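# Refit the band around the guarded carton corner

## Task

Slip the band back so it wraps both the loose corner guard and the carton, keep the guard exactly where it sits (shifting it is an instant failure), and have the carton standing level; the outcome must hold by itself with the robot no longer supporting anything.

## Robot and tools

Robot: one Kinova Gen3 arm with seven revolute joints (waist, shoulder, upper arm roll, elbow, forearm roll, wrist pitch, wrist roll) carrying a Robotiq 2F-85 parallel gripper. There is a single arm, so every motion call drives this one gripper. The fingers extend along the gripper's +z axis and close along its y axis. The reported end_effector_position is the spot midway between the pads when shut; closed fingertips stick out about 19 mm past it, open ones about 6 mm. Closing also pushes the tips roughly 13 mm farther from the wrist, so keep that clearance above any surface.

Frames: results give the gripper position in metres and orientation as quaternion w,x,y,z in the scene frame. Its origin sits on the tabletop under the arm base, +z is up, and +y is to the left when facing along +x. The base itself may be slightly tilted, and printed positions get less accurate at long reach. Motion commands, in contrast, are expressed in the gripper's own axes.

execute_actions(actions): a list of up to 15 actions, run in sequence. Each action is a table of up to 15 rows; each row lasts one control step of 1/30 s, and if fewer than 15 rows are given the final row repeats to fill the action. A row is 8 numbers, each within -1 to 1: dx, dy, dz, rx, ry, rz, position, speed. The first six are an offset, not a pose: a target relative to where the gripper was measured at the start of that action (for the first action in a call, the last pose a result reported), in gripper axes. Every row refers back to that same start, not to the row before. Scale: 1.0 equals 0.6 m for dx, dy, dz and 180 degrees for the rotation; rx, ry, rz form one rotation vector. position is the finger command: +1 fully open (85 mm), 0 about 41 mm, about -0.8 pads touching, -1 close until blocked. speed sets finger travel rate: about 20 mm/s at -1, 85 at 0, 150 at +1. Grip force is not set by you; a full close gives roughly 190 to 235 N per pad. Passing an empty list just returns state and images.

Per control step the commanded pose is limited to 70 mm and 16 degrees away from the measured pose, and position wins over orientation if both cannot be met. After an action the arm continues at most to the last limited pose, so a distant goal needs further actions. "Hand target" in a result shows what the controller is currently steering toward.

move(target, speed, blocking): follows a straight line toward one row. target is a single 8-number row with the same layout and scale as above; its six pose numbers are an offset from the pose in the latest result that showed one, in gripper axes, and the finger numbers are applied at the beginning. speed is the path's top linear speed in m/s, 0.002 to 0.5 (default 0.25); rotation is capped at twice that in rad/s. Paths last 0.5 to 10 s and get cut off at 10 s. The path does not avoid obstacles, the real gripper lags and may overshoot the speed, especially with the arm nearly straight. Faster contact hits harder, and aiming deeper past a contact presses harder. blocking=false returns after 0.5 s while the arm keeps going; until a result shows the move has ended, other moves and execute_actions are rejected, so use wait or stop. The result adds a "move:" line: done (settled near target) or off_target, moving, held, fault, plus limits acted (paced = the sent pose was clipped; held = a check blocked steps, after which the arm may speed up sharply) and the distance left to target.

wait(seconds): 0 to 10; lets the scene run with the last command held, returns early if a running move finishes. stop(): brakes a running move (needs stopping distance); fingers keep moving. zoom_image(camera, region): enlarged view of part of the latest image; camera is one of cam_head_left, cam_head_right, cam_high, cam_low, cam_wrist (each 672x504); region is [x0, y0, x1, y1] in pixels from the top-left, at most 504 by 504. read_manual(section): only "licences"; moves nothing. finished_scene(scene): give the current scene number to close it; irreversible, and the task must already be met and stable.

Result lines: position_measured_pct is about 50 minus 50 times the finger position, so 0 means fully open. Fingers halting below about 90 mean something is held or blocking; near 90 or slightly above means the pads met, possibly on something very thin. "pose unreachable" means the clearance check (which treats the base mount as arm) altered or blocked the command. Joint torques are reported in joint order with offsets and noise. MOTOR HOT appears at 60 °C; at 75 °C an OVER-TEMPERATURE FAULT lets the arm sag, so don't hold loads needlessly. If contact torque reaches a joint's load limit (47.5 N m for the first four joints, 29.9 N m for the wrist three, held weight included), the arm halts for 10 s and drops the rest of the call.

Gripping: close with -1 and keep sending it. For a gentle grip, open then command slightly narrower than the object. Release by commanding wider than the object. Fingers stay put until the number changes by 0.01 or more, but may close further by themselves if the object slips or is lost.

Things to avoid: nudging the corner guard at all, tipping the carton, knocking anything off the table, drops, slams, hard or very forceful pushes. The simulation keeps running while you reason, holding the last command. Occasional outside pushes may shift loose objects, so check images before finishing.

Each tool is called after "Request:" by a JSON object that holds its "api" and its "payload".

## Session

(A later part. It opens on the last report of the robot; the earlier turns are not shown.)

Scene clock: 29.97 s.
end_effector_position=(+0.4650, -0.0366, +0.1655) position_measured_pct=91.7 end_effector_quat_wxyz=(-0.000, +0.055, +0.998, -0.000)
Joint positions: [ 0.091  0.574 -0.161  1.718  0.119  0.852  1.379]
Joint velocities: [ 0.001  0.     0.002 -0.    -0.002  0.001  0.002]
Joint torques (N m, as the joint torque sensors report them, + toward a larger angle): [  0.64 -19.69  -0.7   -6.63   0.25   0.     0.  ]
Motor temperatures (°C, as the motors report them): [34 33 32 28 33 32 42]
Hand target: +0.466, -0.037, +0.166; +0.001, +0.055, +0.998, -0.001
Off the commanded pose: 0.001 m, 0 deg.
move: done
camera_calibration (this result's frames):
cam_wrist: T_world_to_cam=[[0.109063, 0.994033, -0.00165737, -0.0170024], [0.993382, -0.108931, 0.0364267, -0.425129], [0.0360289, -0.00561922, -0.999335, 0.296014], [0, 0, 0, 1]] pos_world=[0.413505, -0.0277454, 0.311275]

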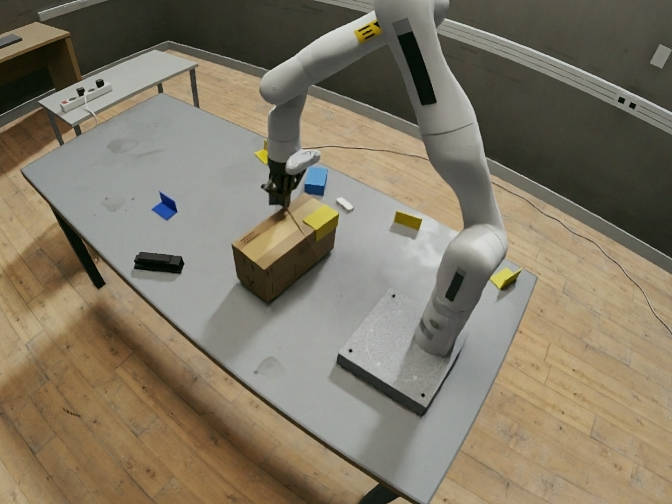

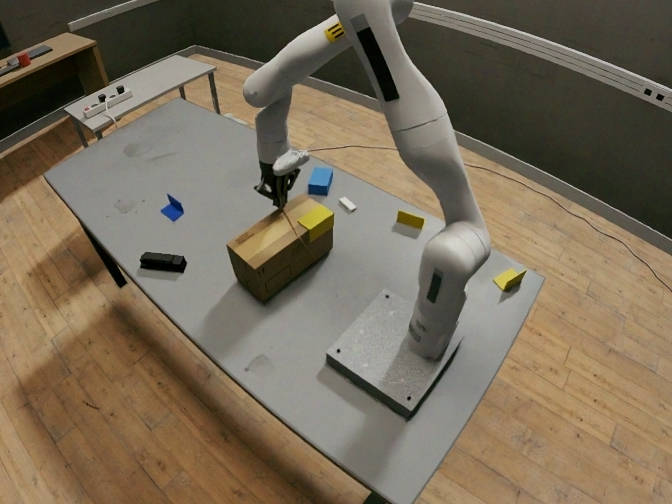

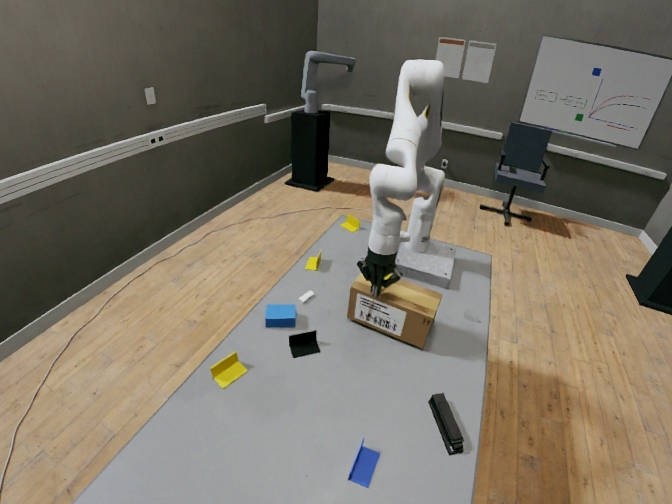

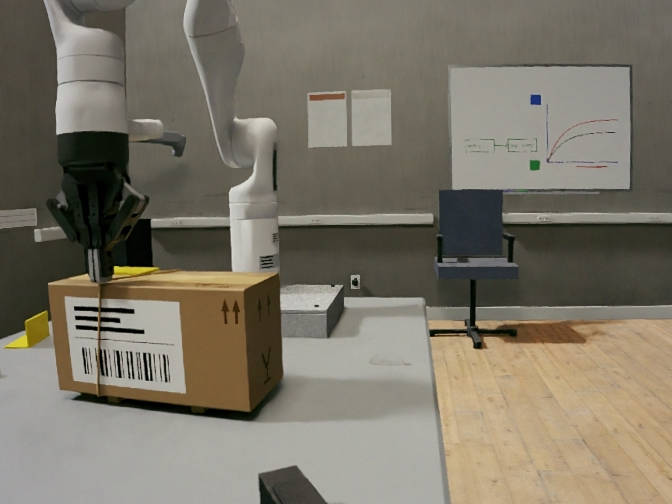

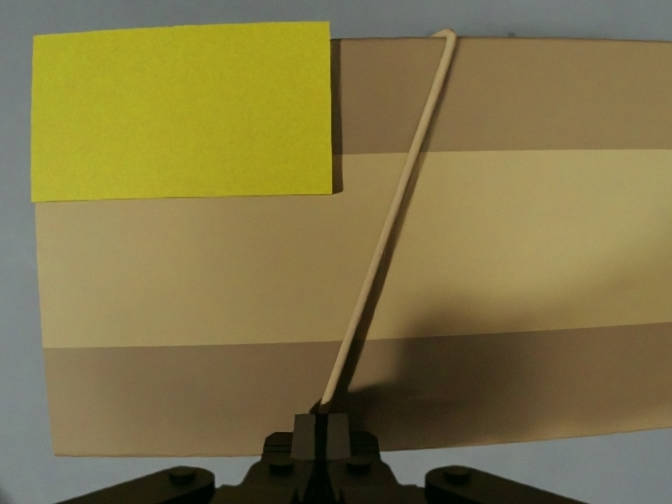

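Request:
{"api": "execute_actions", "payload": {"actions": [[[0.001,0,0.001,0,0,0,-1,-1],[0.002,0,0.002,0,0,0,-1,-1],[0.003,0,0.003,0,0,0,-1,-1]],[[0,0,0,0,0,0,-0.55,-1]],[[0,0,0,0,0,0,-0.55,-1]]]}}

Request:
{"api": "move", "payload": {"target": [0,0,-0.035,0,0,0,-0.55,-1], "speed": 0.05}}

Request:
{"api": "move", "payload": {"target": [0.165,0.06,0,0,0,0,-0.55,-1], "speed": 0.15}}

Request:
{"api": "zoom_image", "payload": {"camera": "cam_head_left", "region": [260,185,350,275]}}

Scene clock: 34.63 s.
end_effector_position=(+0.4636, -0.0358, +0.1641) position_measured_pct=77.8 end_effector_quat_wxyz=(+0.000, +0.055, +0.999, +0.000)
Joint positions: [ 0.089  0.573 -0.16   1.726  0.118  0.844  1.378]
Joint velocities: [ 0.     0.    -0.    -0.     0.001  0.    -0.   ]
Joint torques (N m, as the joint torque sensors report them, + toward a larger angle): [ -0.18 -18.77  -0.84  -5.87  -0.06   0.09   0.15]
Motor temperatures (°C, as the motors report them): [34 33 32 28 33 32 42]
Hand target: +0.464, -0.036, +0.164; +0.000, +0.055, +0.999, +0.000
Off the commanded pose: 0.000 m, 0 deg.
camera_calibration (this result's frames):
cam_wrist: T_world_to_cam=[[0.108392, 0.994108, -0.00100763, -0.017427], [0.993417, -0.108279, 0.0373826, -0.423708], [0.0370533, -0.00505298, -0.999301, 0.294162], [0, 0, 0, 1]] pos_world=[0.411908, -0.027068, 0.309778]

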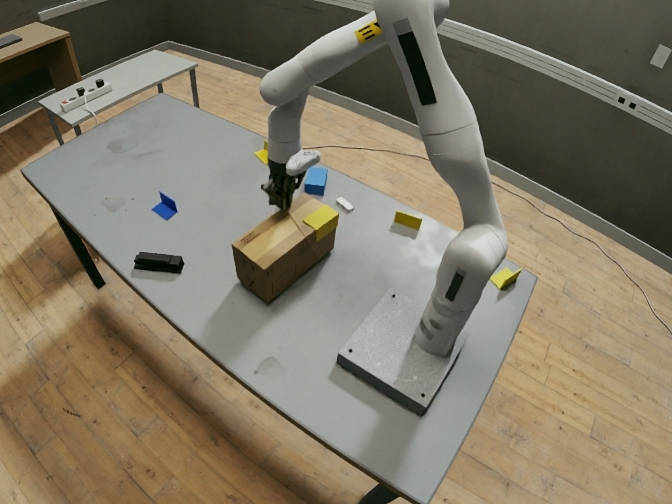

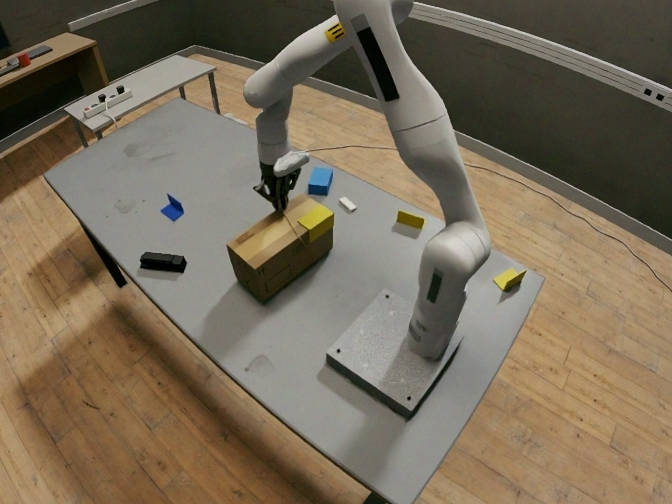

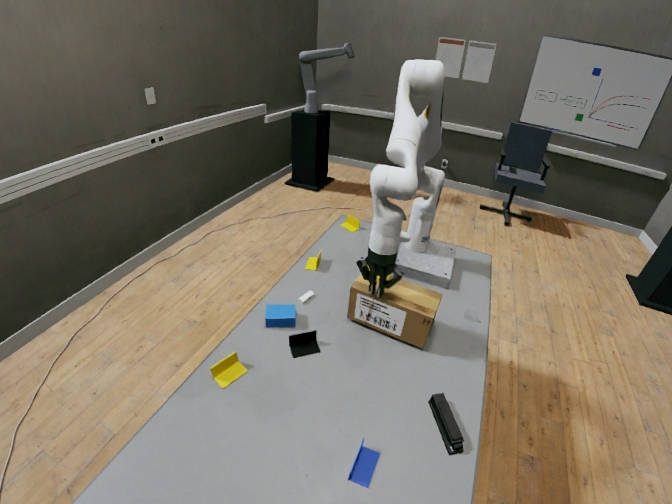

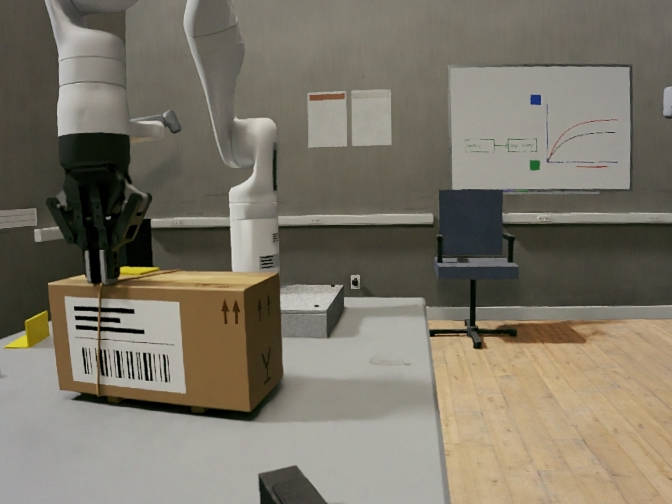

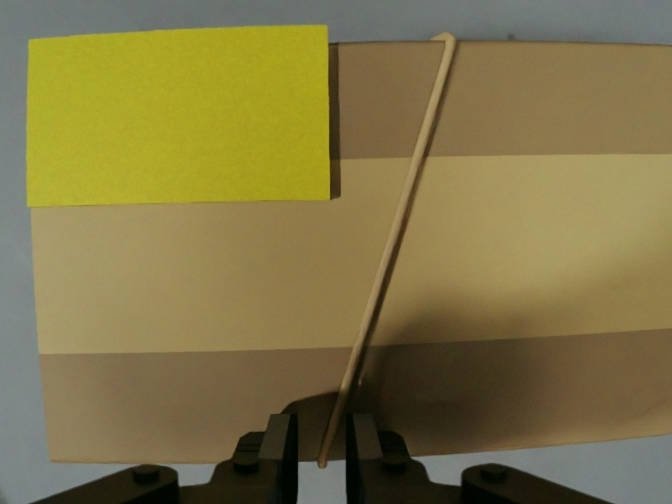

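Scene clock: 35.37 s.
end_effector_position=(+0.4635, -0.0358, +0.1850) position_measured_pct=77.8 end_effector_quat_wxyz=(+0.000, +0.055, +0.999, +0.000)
Joint positions: [ 0.093  0.541 -0.165  1.702  0.11   0.901  1.385]
Joint velocities: [-0.    -0.003  0.001  0.    -0.001  0.001 -0.   ]
Joint torques (N m, as the joint torque sensors report them, + toward a larger angle): [  0.06 -19.27  -0.96  -6.32   0.     0.04   0.05]
Motor temperatures (°C, as the motors report them): [34 33 32 28 33 32 42]
Hand target: +0.463, -0.036, +0.185; +0.000, +0.055, +0.999, +0.000
Off the commanded pose: 0.000 m, 0 deg.
move: done
camera_calibration (this result's frames):
cam_wrist: T_world_to_cam=[[0.108438, 0.994103, -0.00110986, -0.0173578], [0.993421, -0.108322, 0.0371614, -0.424371], [0.0368221, -0.00513225, -0.999309, 0.315162], [0, 0, 0, 1]] pos_world=[0.411857, -0.0270958, 0.330695]

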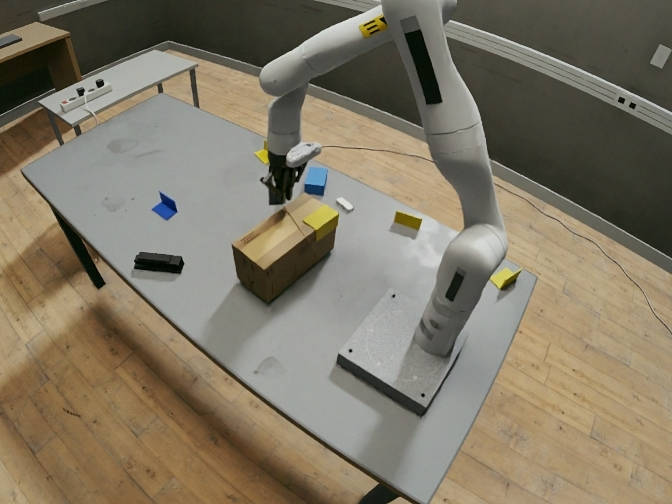

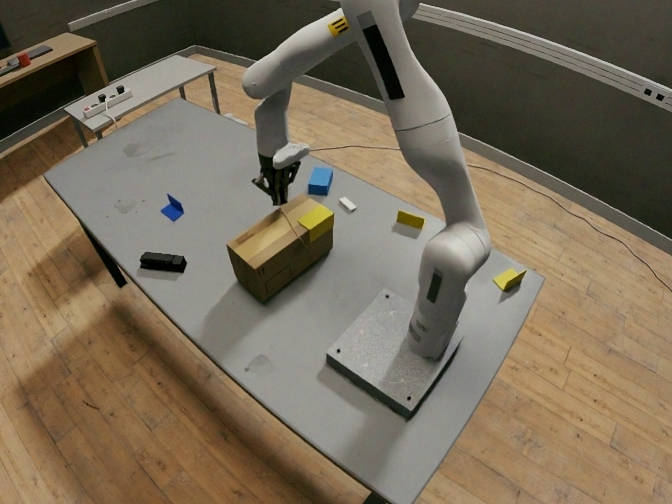

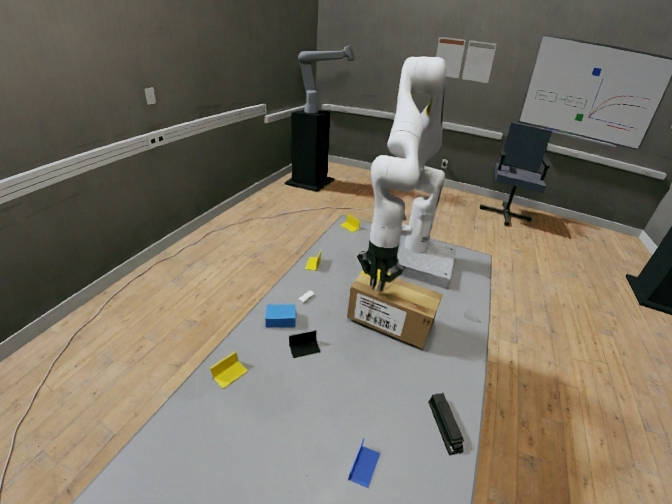

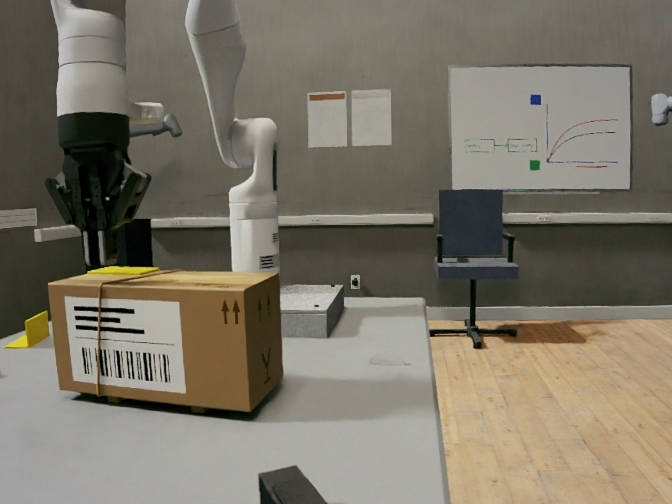

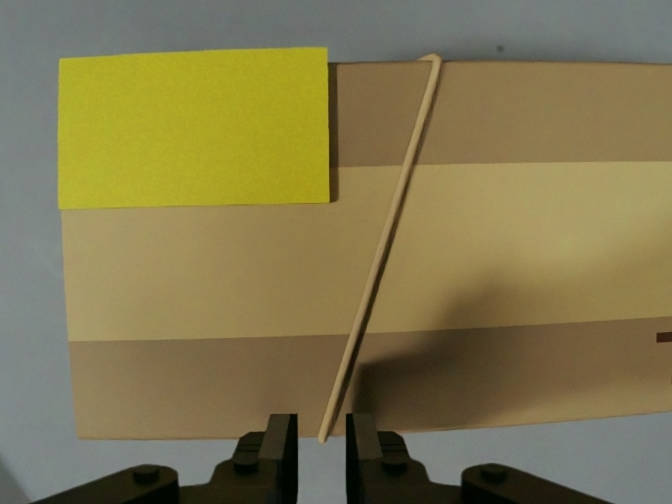

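Scene clock: 36.43 s.
end_effector_position=(+0.3691, +0.0110, +0.1846) position_measured_pct=77.8 end_effector_quat_wxyz=(-0.000, +0.055, +0.999, +0.000)
Joint positions: [ 0.008  0.369 -0.192  2.015  0.104  0.76   1.256]
Joint velocities: [-0.002 -0.008 -0.003 -0.     0.002 -0.001 -0.002]
Joint torques (N m, as the joint torque sensors report them, + toward a larger angle): [ -0.38 -13.91  -0.88  -5.56  -0.17  -0.05   0.38]
Motor temperatures (°C, as the motors report them): [34 33 32 28 33 32 42]
Hand target: +0.369, +0.011, +0.185; +0.000, +0.054, +0.999, +0.000
Off the commanded pose: 0.000 m, 0 deg.
move: done
camera_calibration (this result's frames):
cam_wrist: T_world_to_cam=[[0.108508, 0.994095, -0.00100391, -0.0537251], [0.993436, -0.108399, 0.0365281, -0.325473], [0.0362036, -0.0049609, -0.999332, 0.318719], [0, 0, 0, 1]] pos_world=[0.317628, 0.019708, 0.330342]

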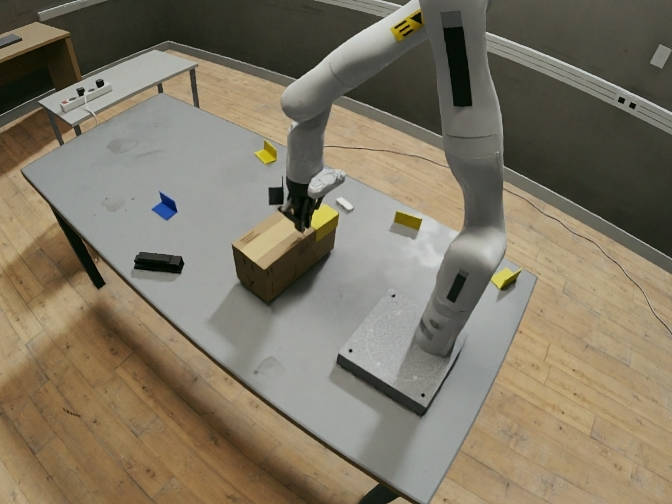

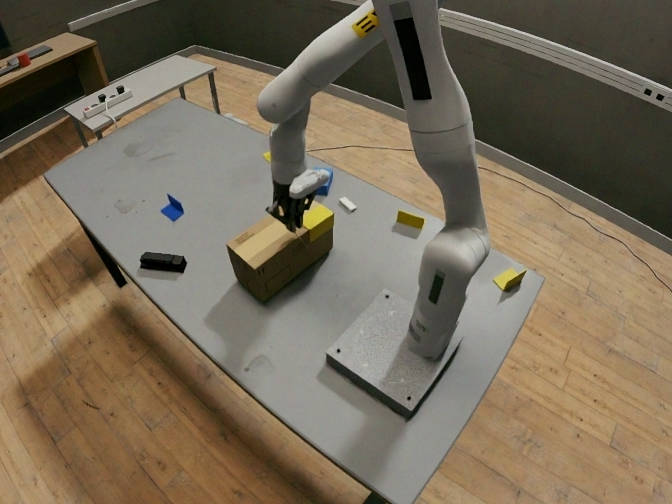

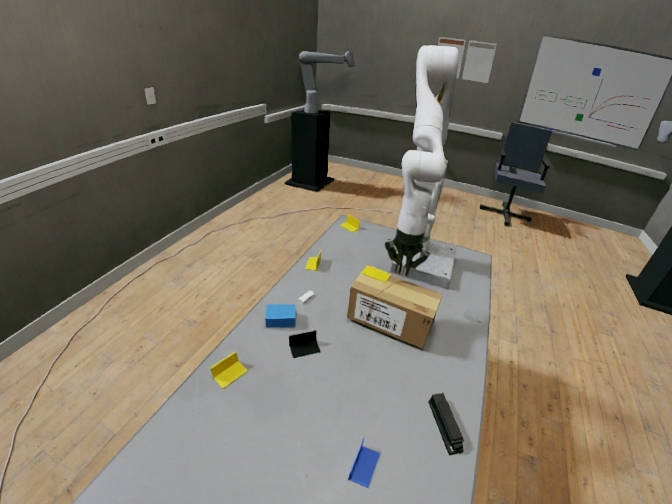

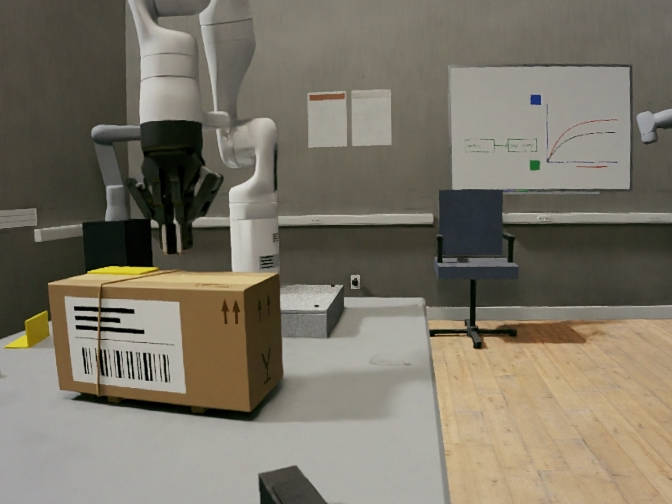

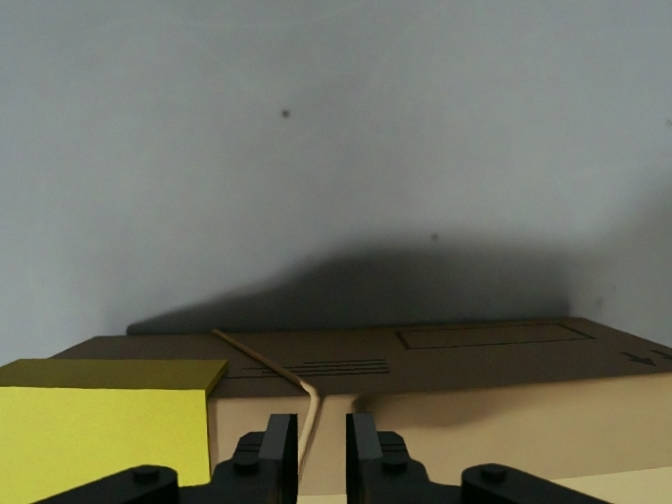

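Region (260, 185, 350, 275) of cam_head_left's 672x504 image, scaled by 5.600, with more detail than that image has.

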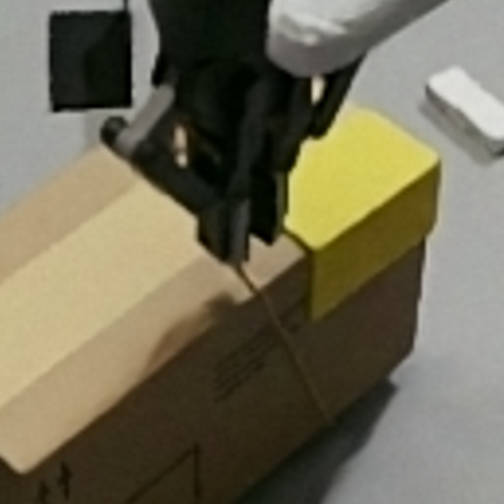

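Request:
{"api": "move", "payload": {"target": [0.011,-0.004,0.034,0,0,0,-0.55,-1], "speed": 0.03}}

Request:
{"api": "move", "payload": {"target": [0,0,0.0025,0,0,0,-0.55,-1], "speed": 0.005}}

Scene clock: 40.83 s.
end_effector_position=(+0.3624, +0.0094, +0.1643) position_measured_pct=77.8 end_effector_quat_wxyz=(-0.000, +0.055, +0.999, +0.000)
Joint positions: [ 0.005  0.398 -0.186  2.063  0.117  0.684  1.246]
Joint velocities: [-0.     0.003 -0.002  0.    -0.    -0.001 -0.   ]
Joint torques (N m, as the joint torque sensors report them, + toward a larger angle): [  0.02 -14.48  -0.57  -5.08  -0.18   0.12   0.08]
Motor temperatures (°C, as the motors report them): [34 33 32 28 33 32 42]
Hand target: +0.362, +0.009, +0.164; -0.000, +0.055, +0.999, +0.000
Off the commanded pose: 0.000 m, 0 deg.
move: done
camera_calibration (this result's frames):
cam_wrist: T_world_to_cam=[[0.108453, 0.994101, -0.000845586, -0.0514496], [0.993434, -0.108349, 0.0367419, -0.318236], [0.0364335, -0.00482481, -0.999324, 0.298546], [0, 0, 0, 1]] pos_world=[0.310849, 0.018106, 0.309994]

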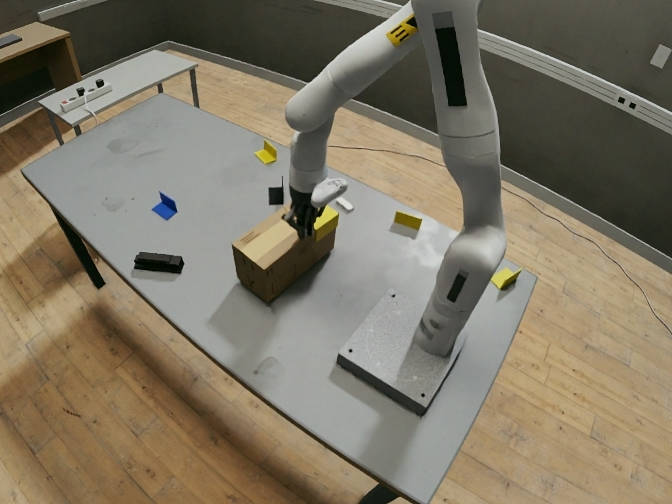

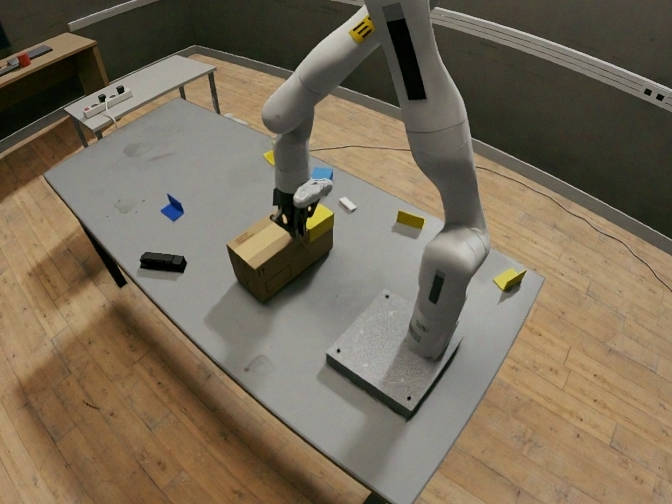

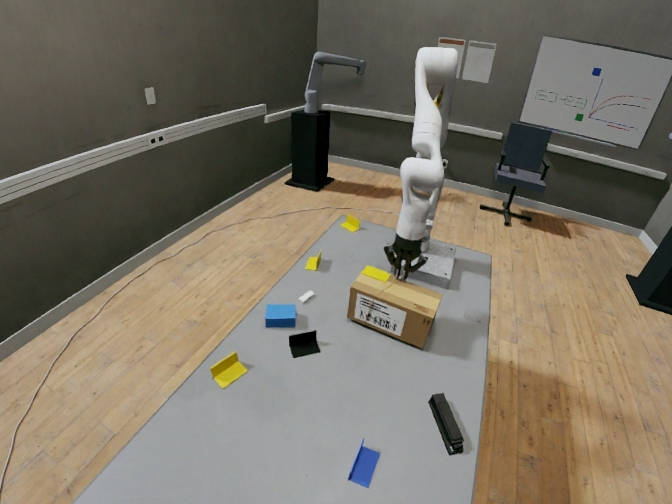

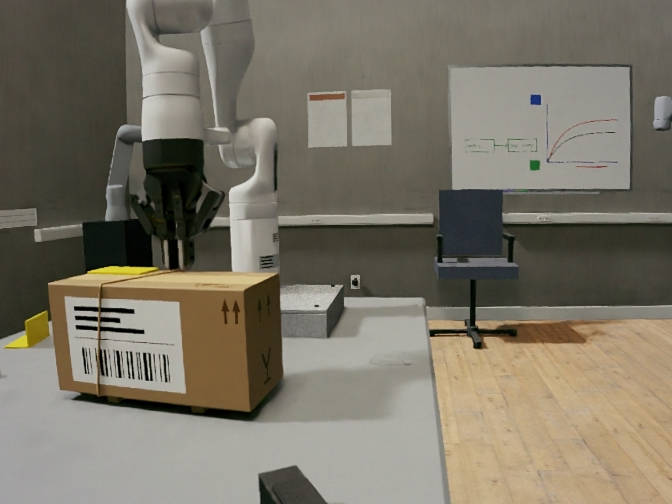

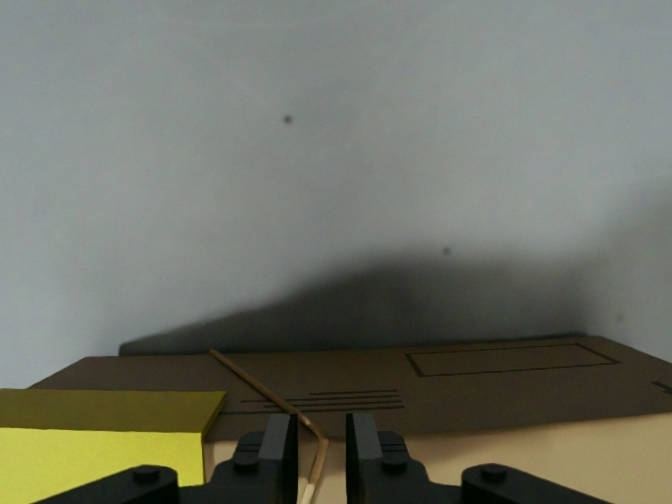

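Scene clock: 41.53 s.
end_effector_position=(+0.3624, +0.0094, +0.1628) position_measured_pct=77.8 end_effector_quat_wxyz=(-0.000, +0.055, +0.999, +0.000)
Joint positions: [ 0.005  0.401 -0.185  2.065  0.118  0.679  1.244]
Joint velocities: [ 0.     0.001 -0.    -0.     0.    -0.     0.   ]
Joint torques (N m, as the joint torque sensors report them, + toward a larger angle): [  0.03 -14.19  -0.63  -5.18  -0.14  -0.02   0.13]
Motor temperatures (°C, as the motors report them): [34 33 32 28 33 32 42]
Hand target: +0.362, +0.009, +0.163; -0.000, +0.055, +0.999, +0.000
Off the commanded pose: 0.000 m, 0 deg.
move: done
camera_calibration (this result's frames):
cam_wrist: T_world_to_cam=[[0.108458, 0.994101, -0.000831181, -0.051458], [0.993432, -0.108354, 0.0367809, -0.318197], [0.0364738, -0.0048149, -0.999323, 0.297045], [0, 0, 0, 1]] pos_world=[0.310854, 0.0181067, 0.308505]

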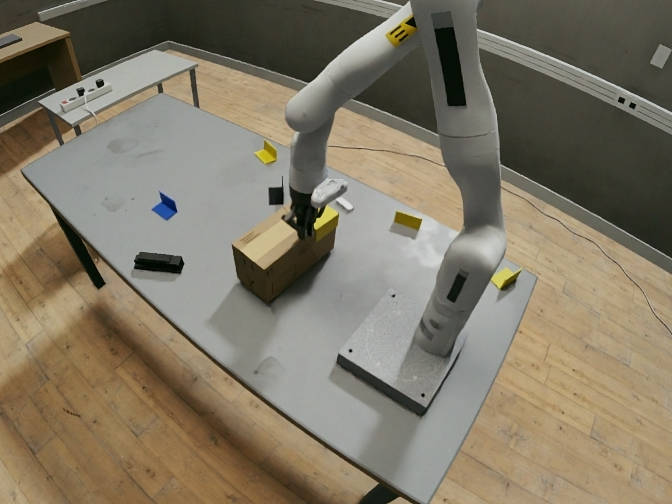

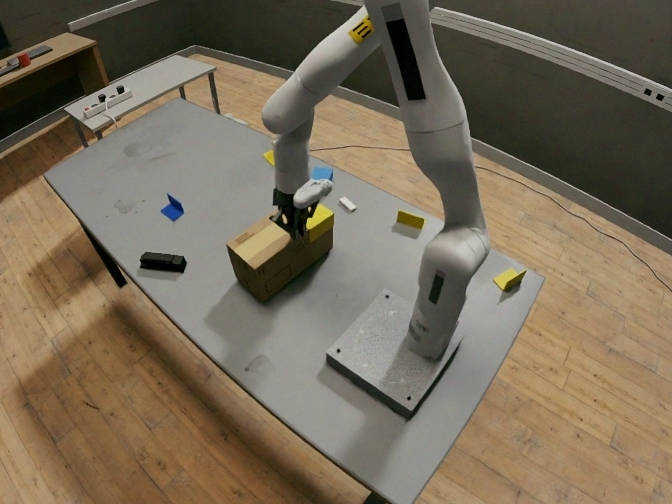

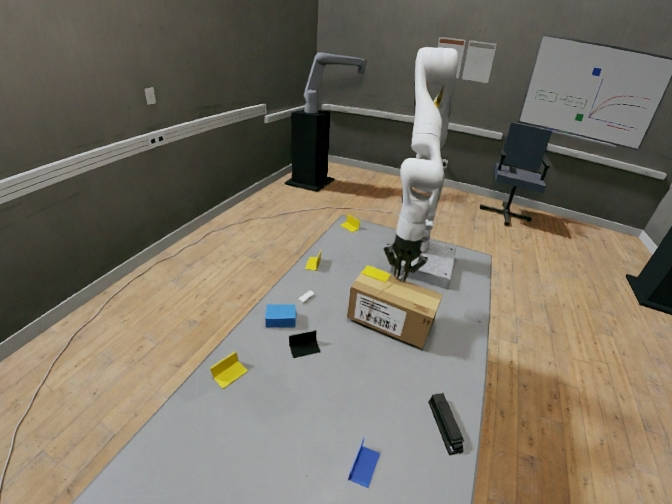

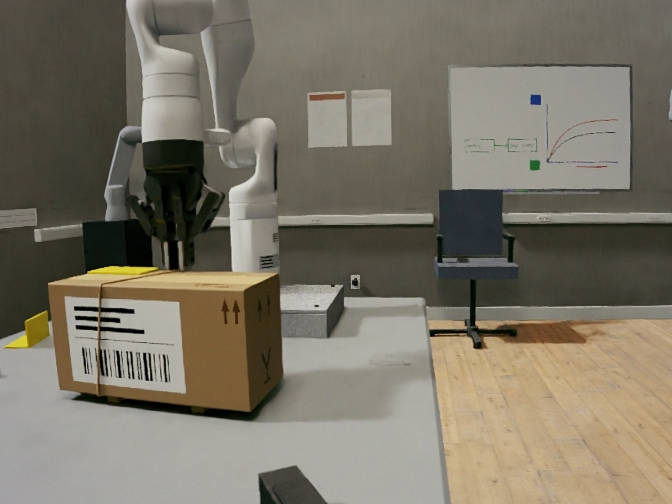

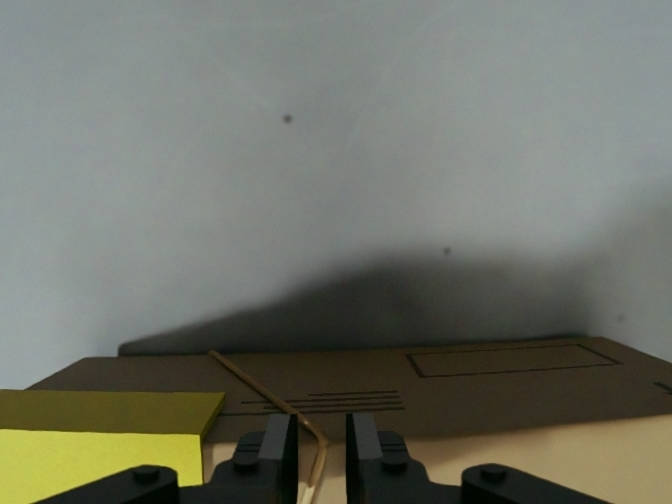

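Request:
{"api": "move", "payload": {"target": [0,0,0.002,0,0,0,-0.55,-1], "speed": 0.005}}

Request:
{"api": "execute_actions", "payload": {"actions": [[[0,0,0,0,0,0,-1,-1]],[[0,0,0,0,0,0,-1,-1]]]}}

Request:
{"api": "move", "payload": {"target": [0.026,0,-0.027,0,0,0,-1,-1], "speed": 0.02}}

Scene clock: 44.37 s.
end_effector_position=(+0.3624, +0.0094, +0.1621) position_measured_pct=77.8 end_effector_quat_wxyz=(+0.000, +0.055, +0.999, +0.000)
Joint positions: [ 0.004  0.402 -0.185  2.066  0.119  0.676  1.244]
Joint velocities: [ 0.    -0.    -0.     0.     0.001  0.    -0.   ]
Joint torques (N m, as the joint torque sensors report them, + toward a larger angle): [  0.15 -13.05  -0.89  -4.97   0.01  -0.43   0.12]
Motor temperatures (°C, as the motors report them): [34 33 32 28 33 32 42]
Hand target: +0.362, +0.009, +0.162; -0.000, +0.055, +0.999, +0.000
Off the commanded pose: 0.001 m, 0 deg.
move: done
camera_calibration (this result's frames):
cam_wrist: T_world_to_cam=[[0.108455, 0.994101, -0.000875215, -0.0514588], [0.993407, -0.108346, 0.0374522, -0.318281], [0.0371365, -0.00493133, -0.999298, 0.296137], [0, 0, 0, 1]] pos_world=[0.310766, 0.018131, 0.307804]

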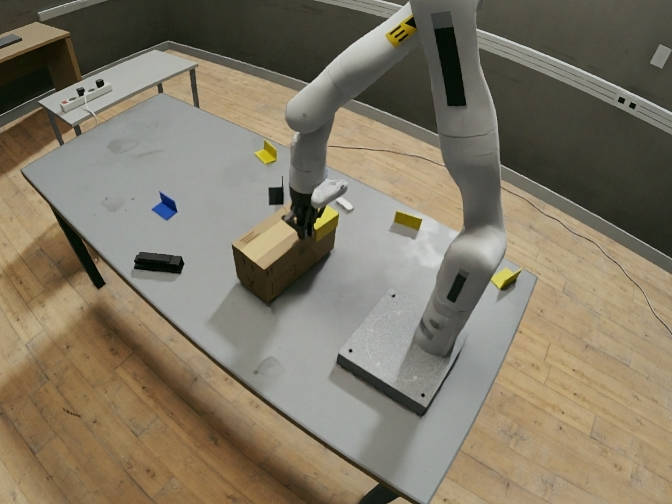

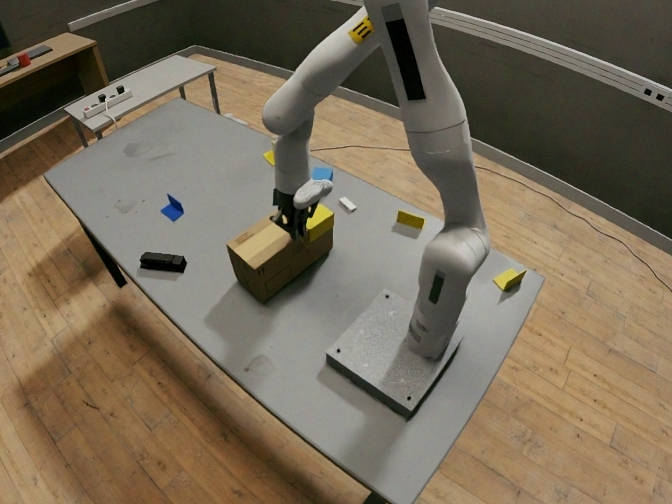

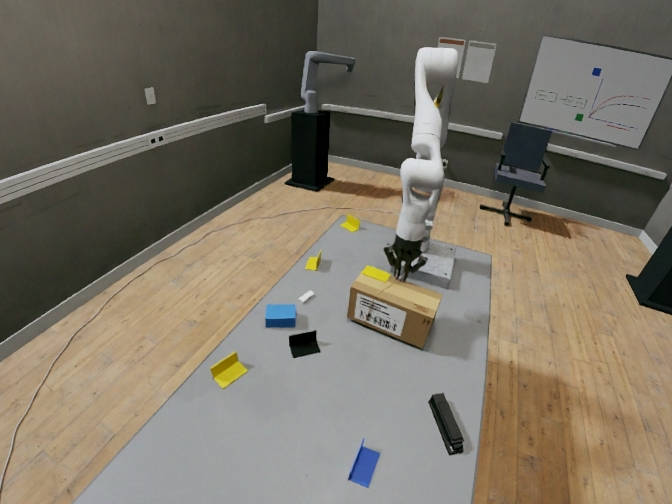

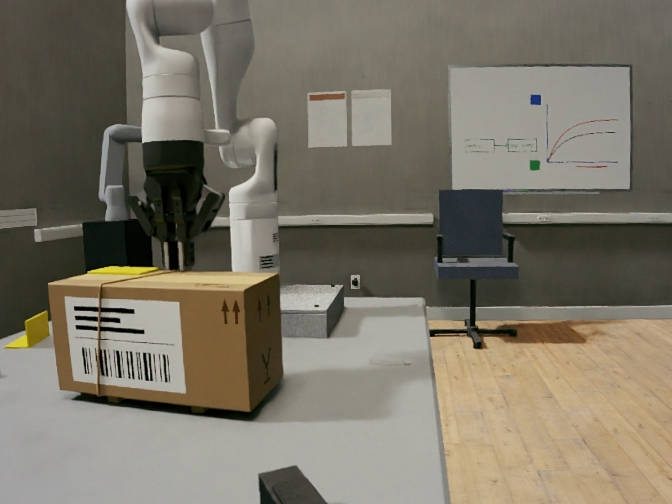

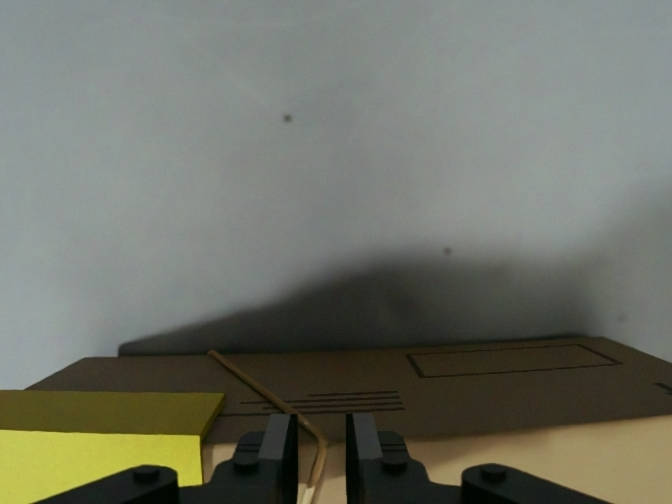

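Scene clock: 45.37 s.
end_effector_position=(+0.3625, +0.0093, +0.1625) position_measured_pct=91.3 end_effector_quat_wxyz=(+0.001, +0.055, +0.999, +0.000)
Joint positions: [ 0.004  0.401 -0.185  2.066  0.119  0.677  1.244]
Joint velocities: [-0.001 -0.001 -0.     0.    -0.     0.001 -0.   ]
Joint torques (N m, as the joint torque sensors report them, + toward a larger angle): [  0.13 -13.62  -0.41  -4.97  -0.03  -0.14   0.15]
Motor temperatures (°C, as the motors report them): [34 33 32 28 33 32 42]
Hand target: +0.363, +0.009, +0.162; +0.000, +0.055, +0.999, +0.000
Off the commanded pose: 0.000 m, 0 deg.
camera_calibration (this result's frames):
cam_wrist: T_world_to_cam=[[0.108596, 0.994085, -0.00100134, -0.0514005], [0.993371, -0.10848, 0.0380181, -0.318441], [0.0376846, -0.0051233, -0.999277, 0.296296], [0, 0, 0, 1]] pos_world=[0.310746, 0.0180702, 0.308136]

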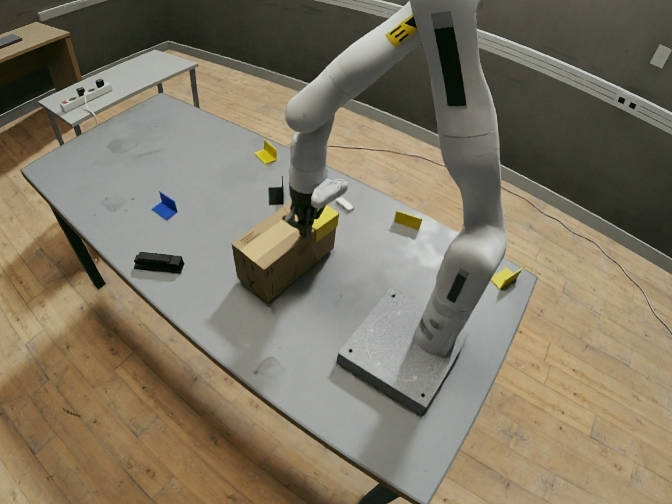

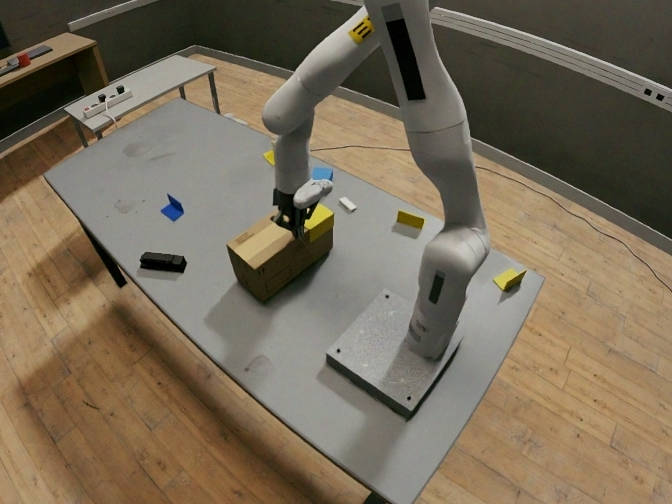

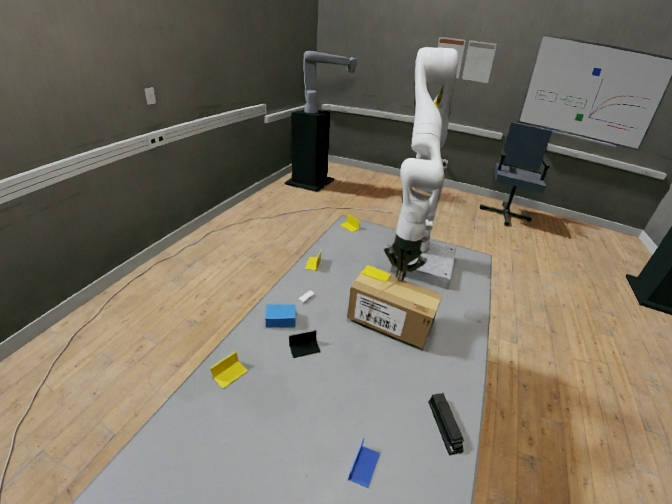

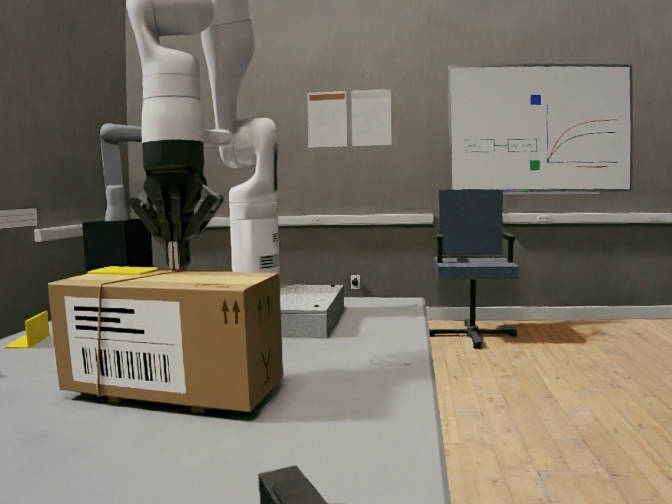

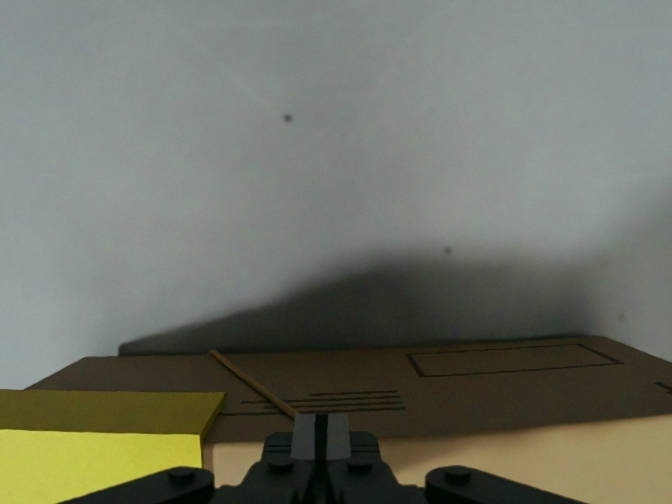

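Scene clock: 46.70 s.
end_effector_position=(+0.3475, +0.0105, +0.1785) position_measured_pct=91.7 end_effector_quat_wxyz=(+0.001, +0.055, +0.998, -0.000)
Joint positions: [ 0.008  0.341 -0.195  2.092  0.105  0.709  1.246]
Joint velocities: [ 0.001 -0.004 -0.002  0.002  0.001  0.    -0.001]
Joint torques (N m, as the joint torque sensors report them, + toward a larger angle): [ -0.46 -13.8   -0.91  -4.99  -0.44   0.7    0.12]
Motor temperatures (°C, as the motors report them): [34 33 32 28 33 32 42]
Hand target: +0.347, +0.011, +0.179; +0.001, +0.055, +0.999, +0.000
Off the commanded pose: 0.001 m, 0 deg.
move: done
camera_calibration (this result's frames):
cam_wrist: T_world_to_cam=[[0.109441, 0.993992, -0.00150235, -0.0510787], [0.99325, -0.109301, 0.0388216, -0.304136], [0.0384242, -0.00574088, -0.999245, 0.312585], [0, 0, 0, 1]] pos_world=[0.295662, 0.0193242, 0.32408]

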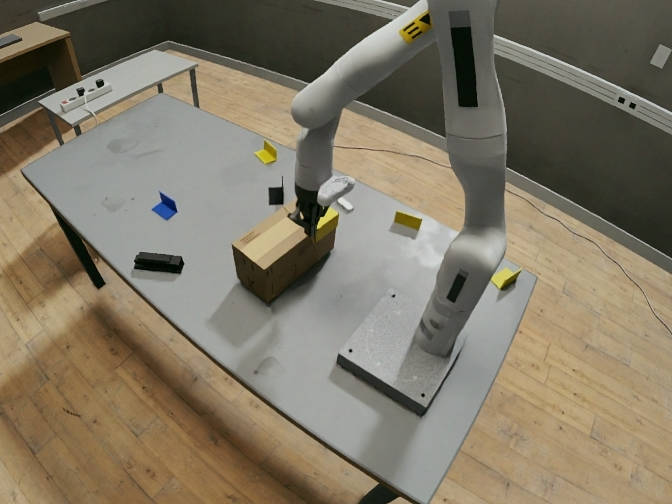

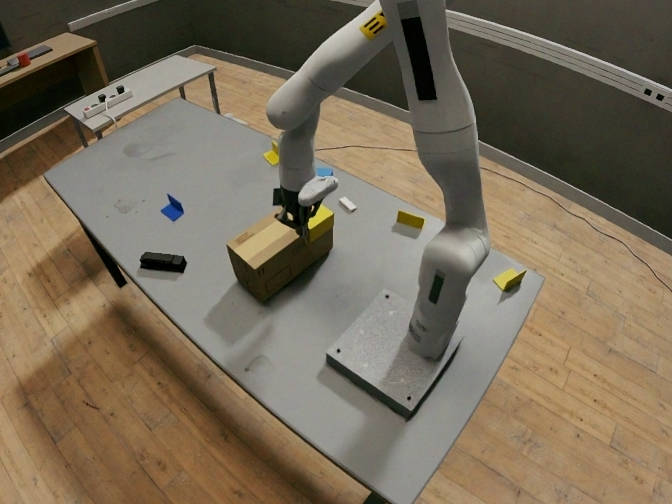

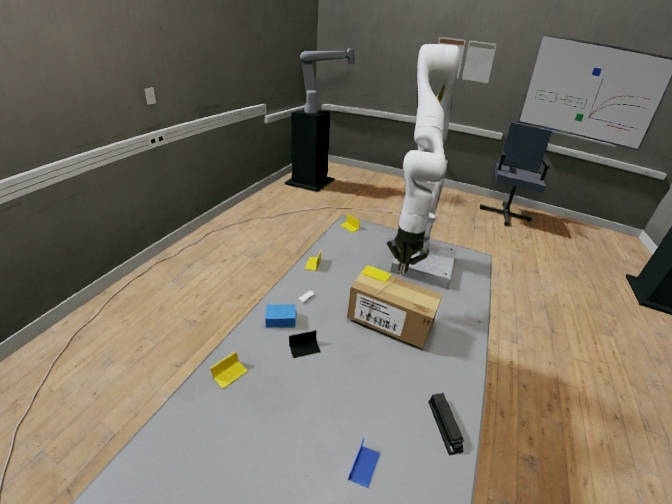

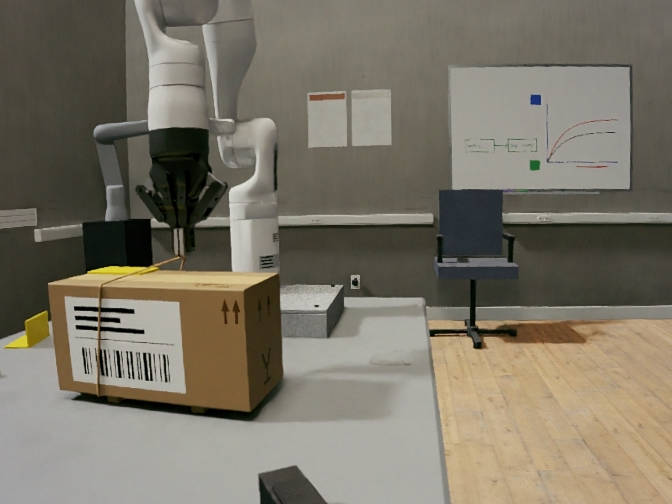

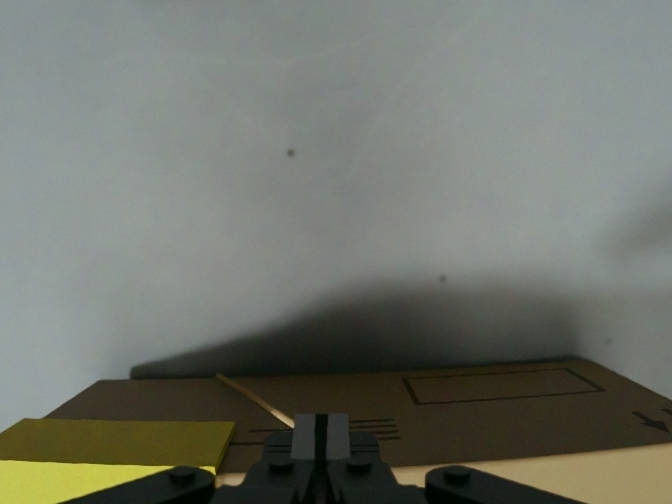

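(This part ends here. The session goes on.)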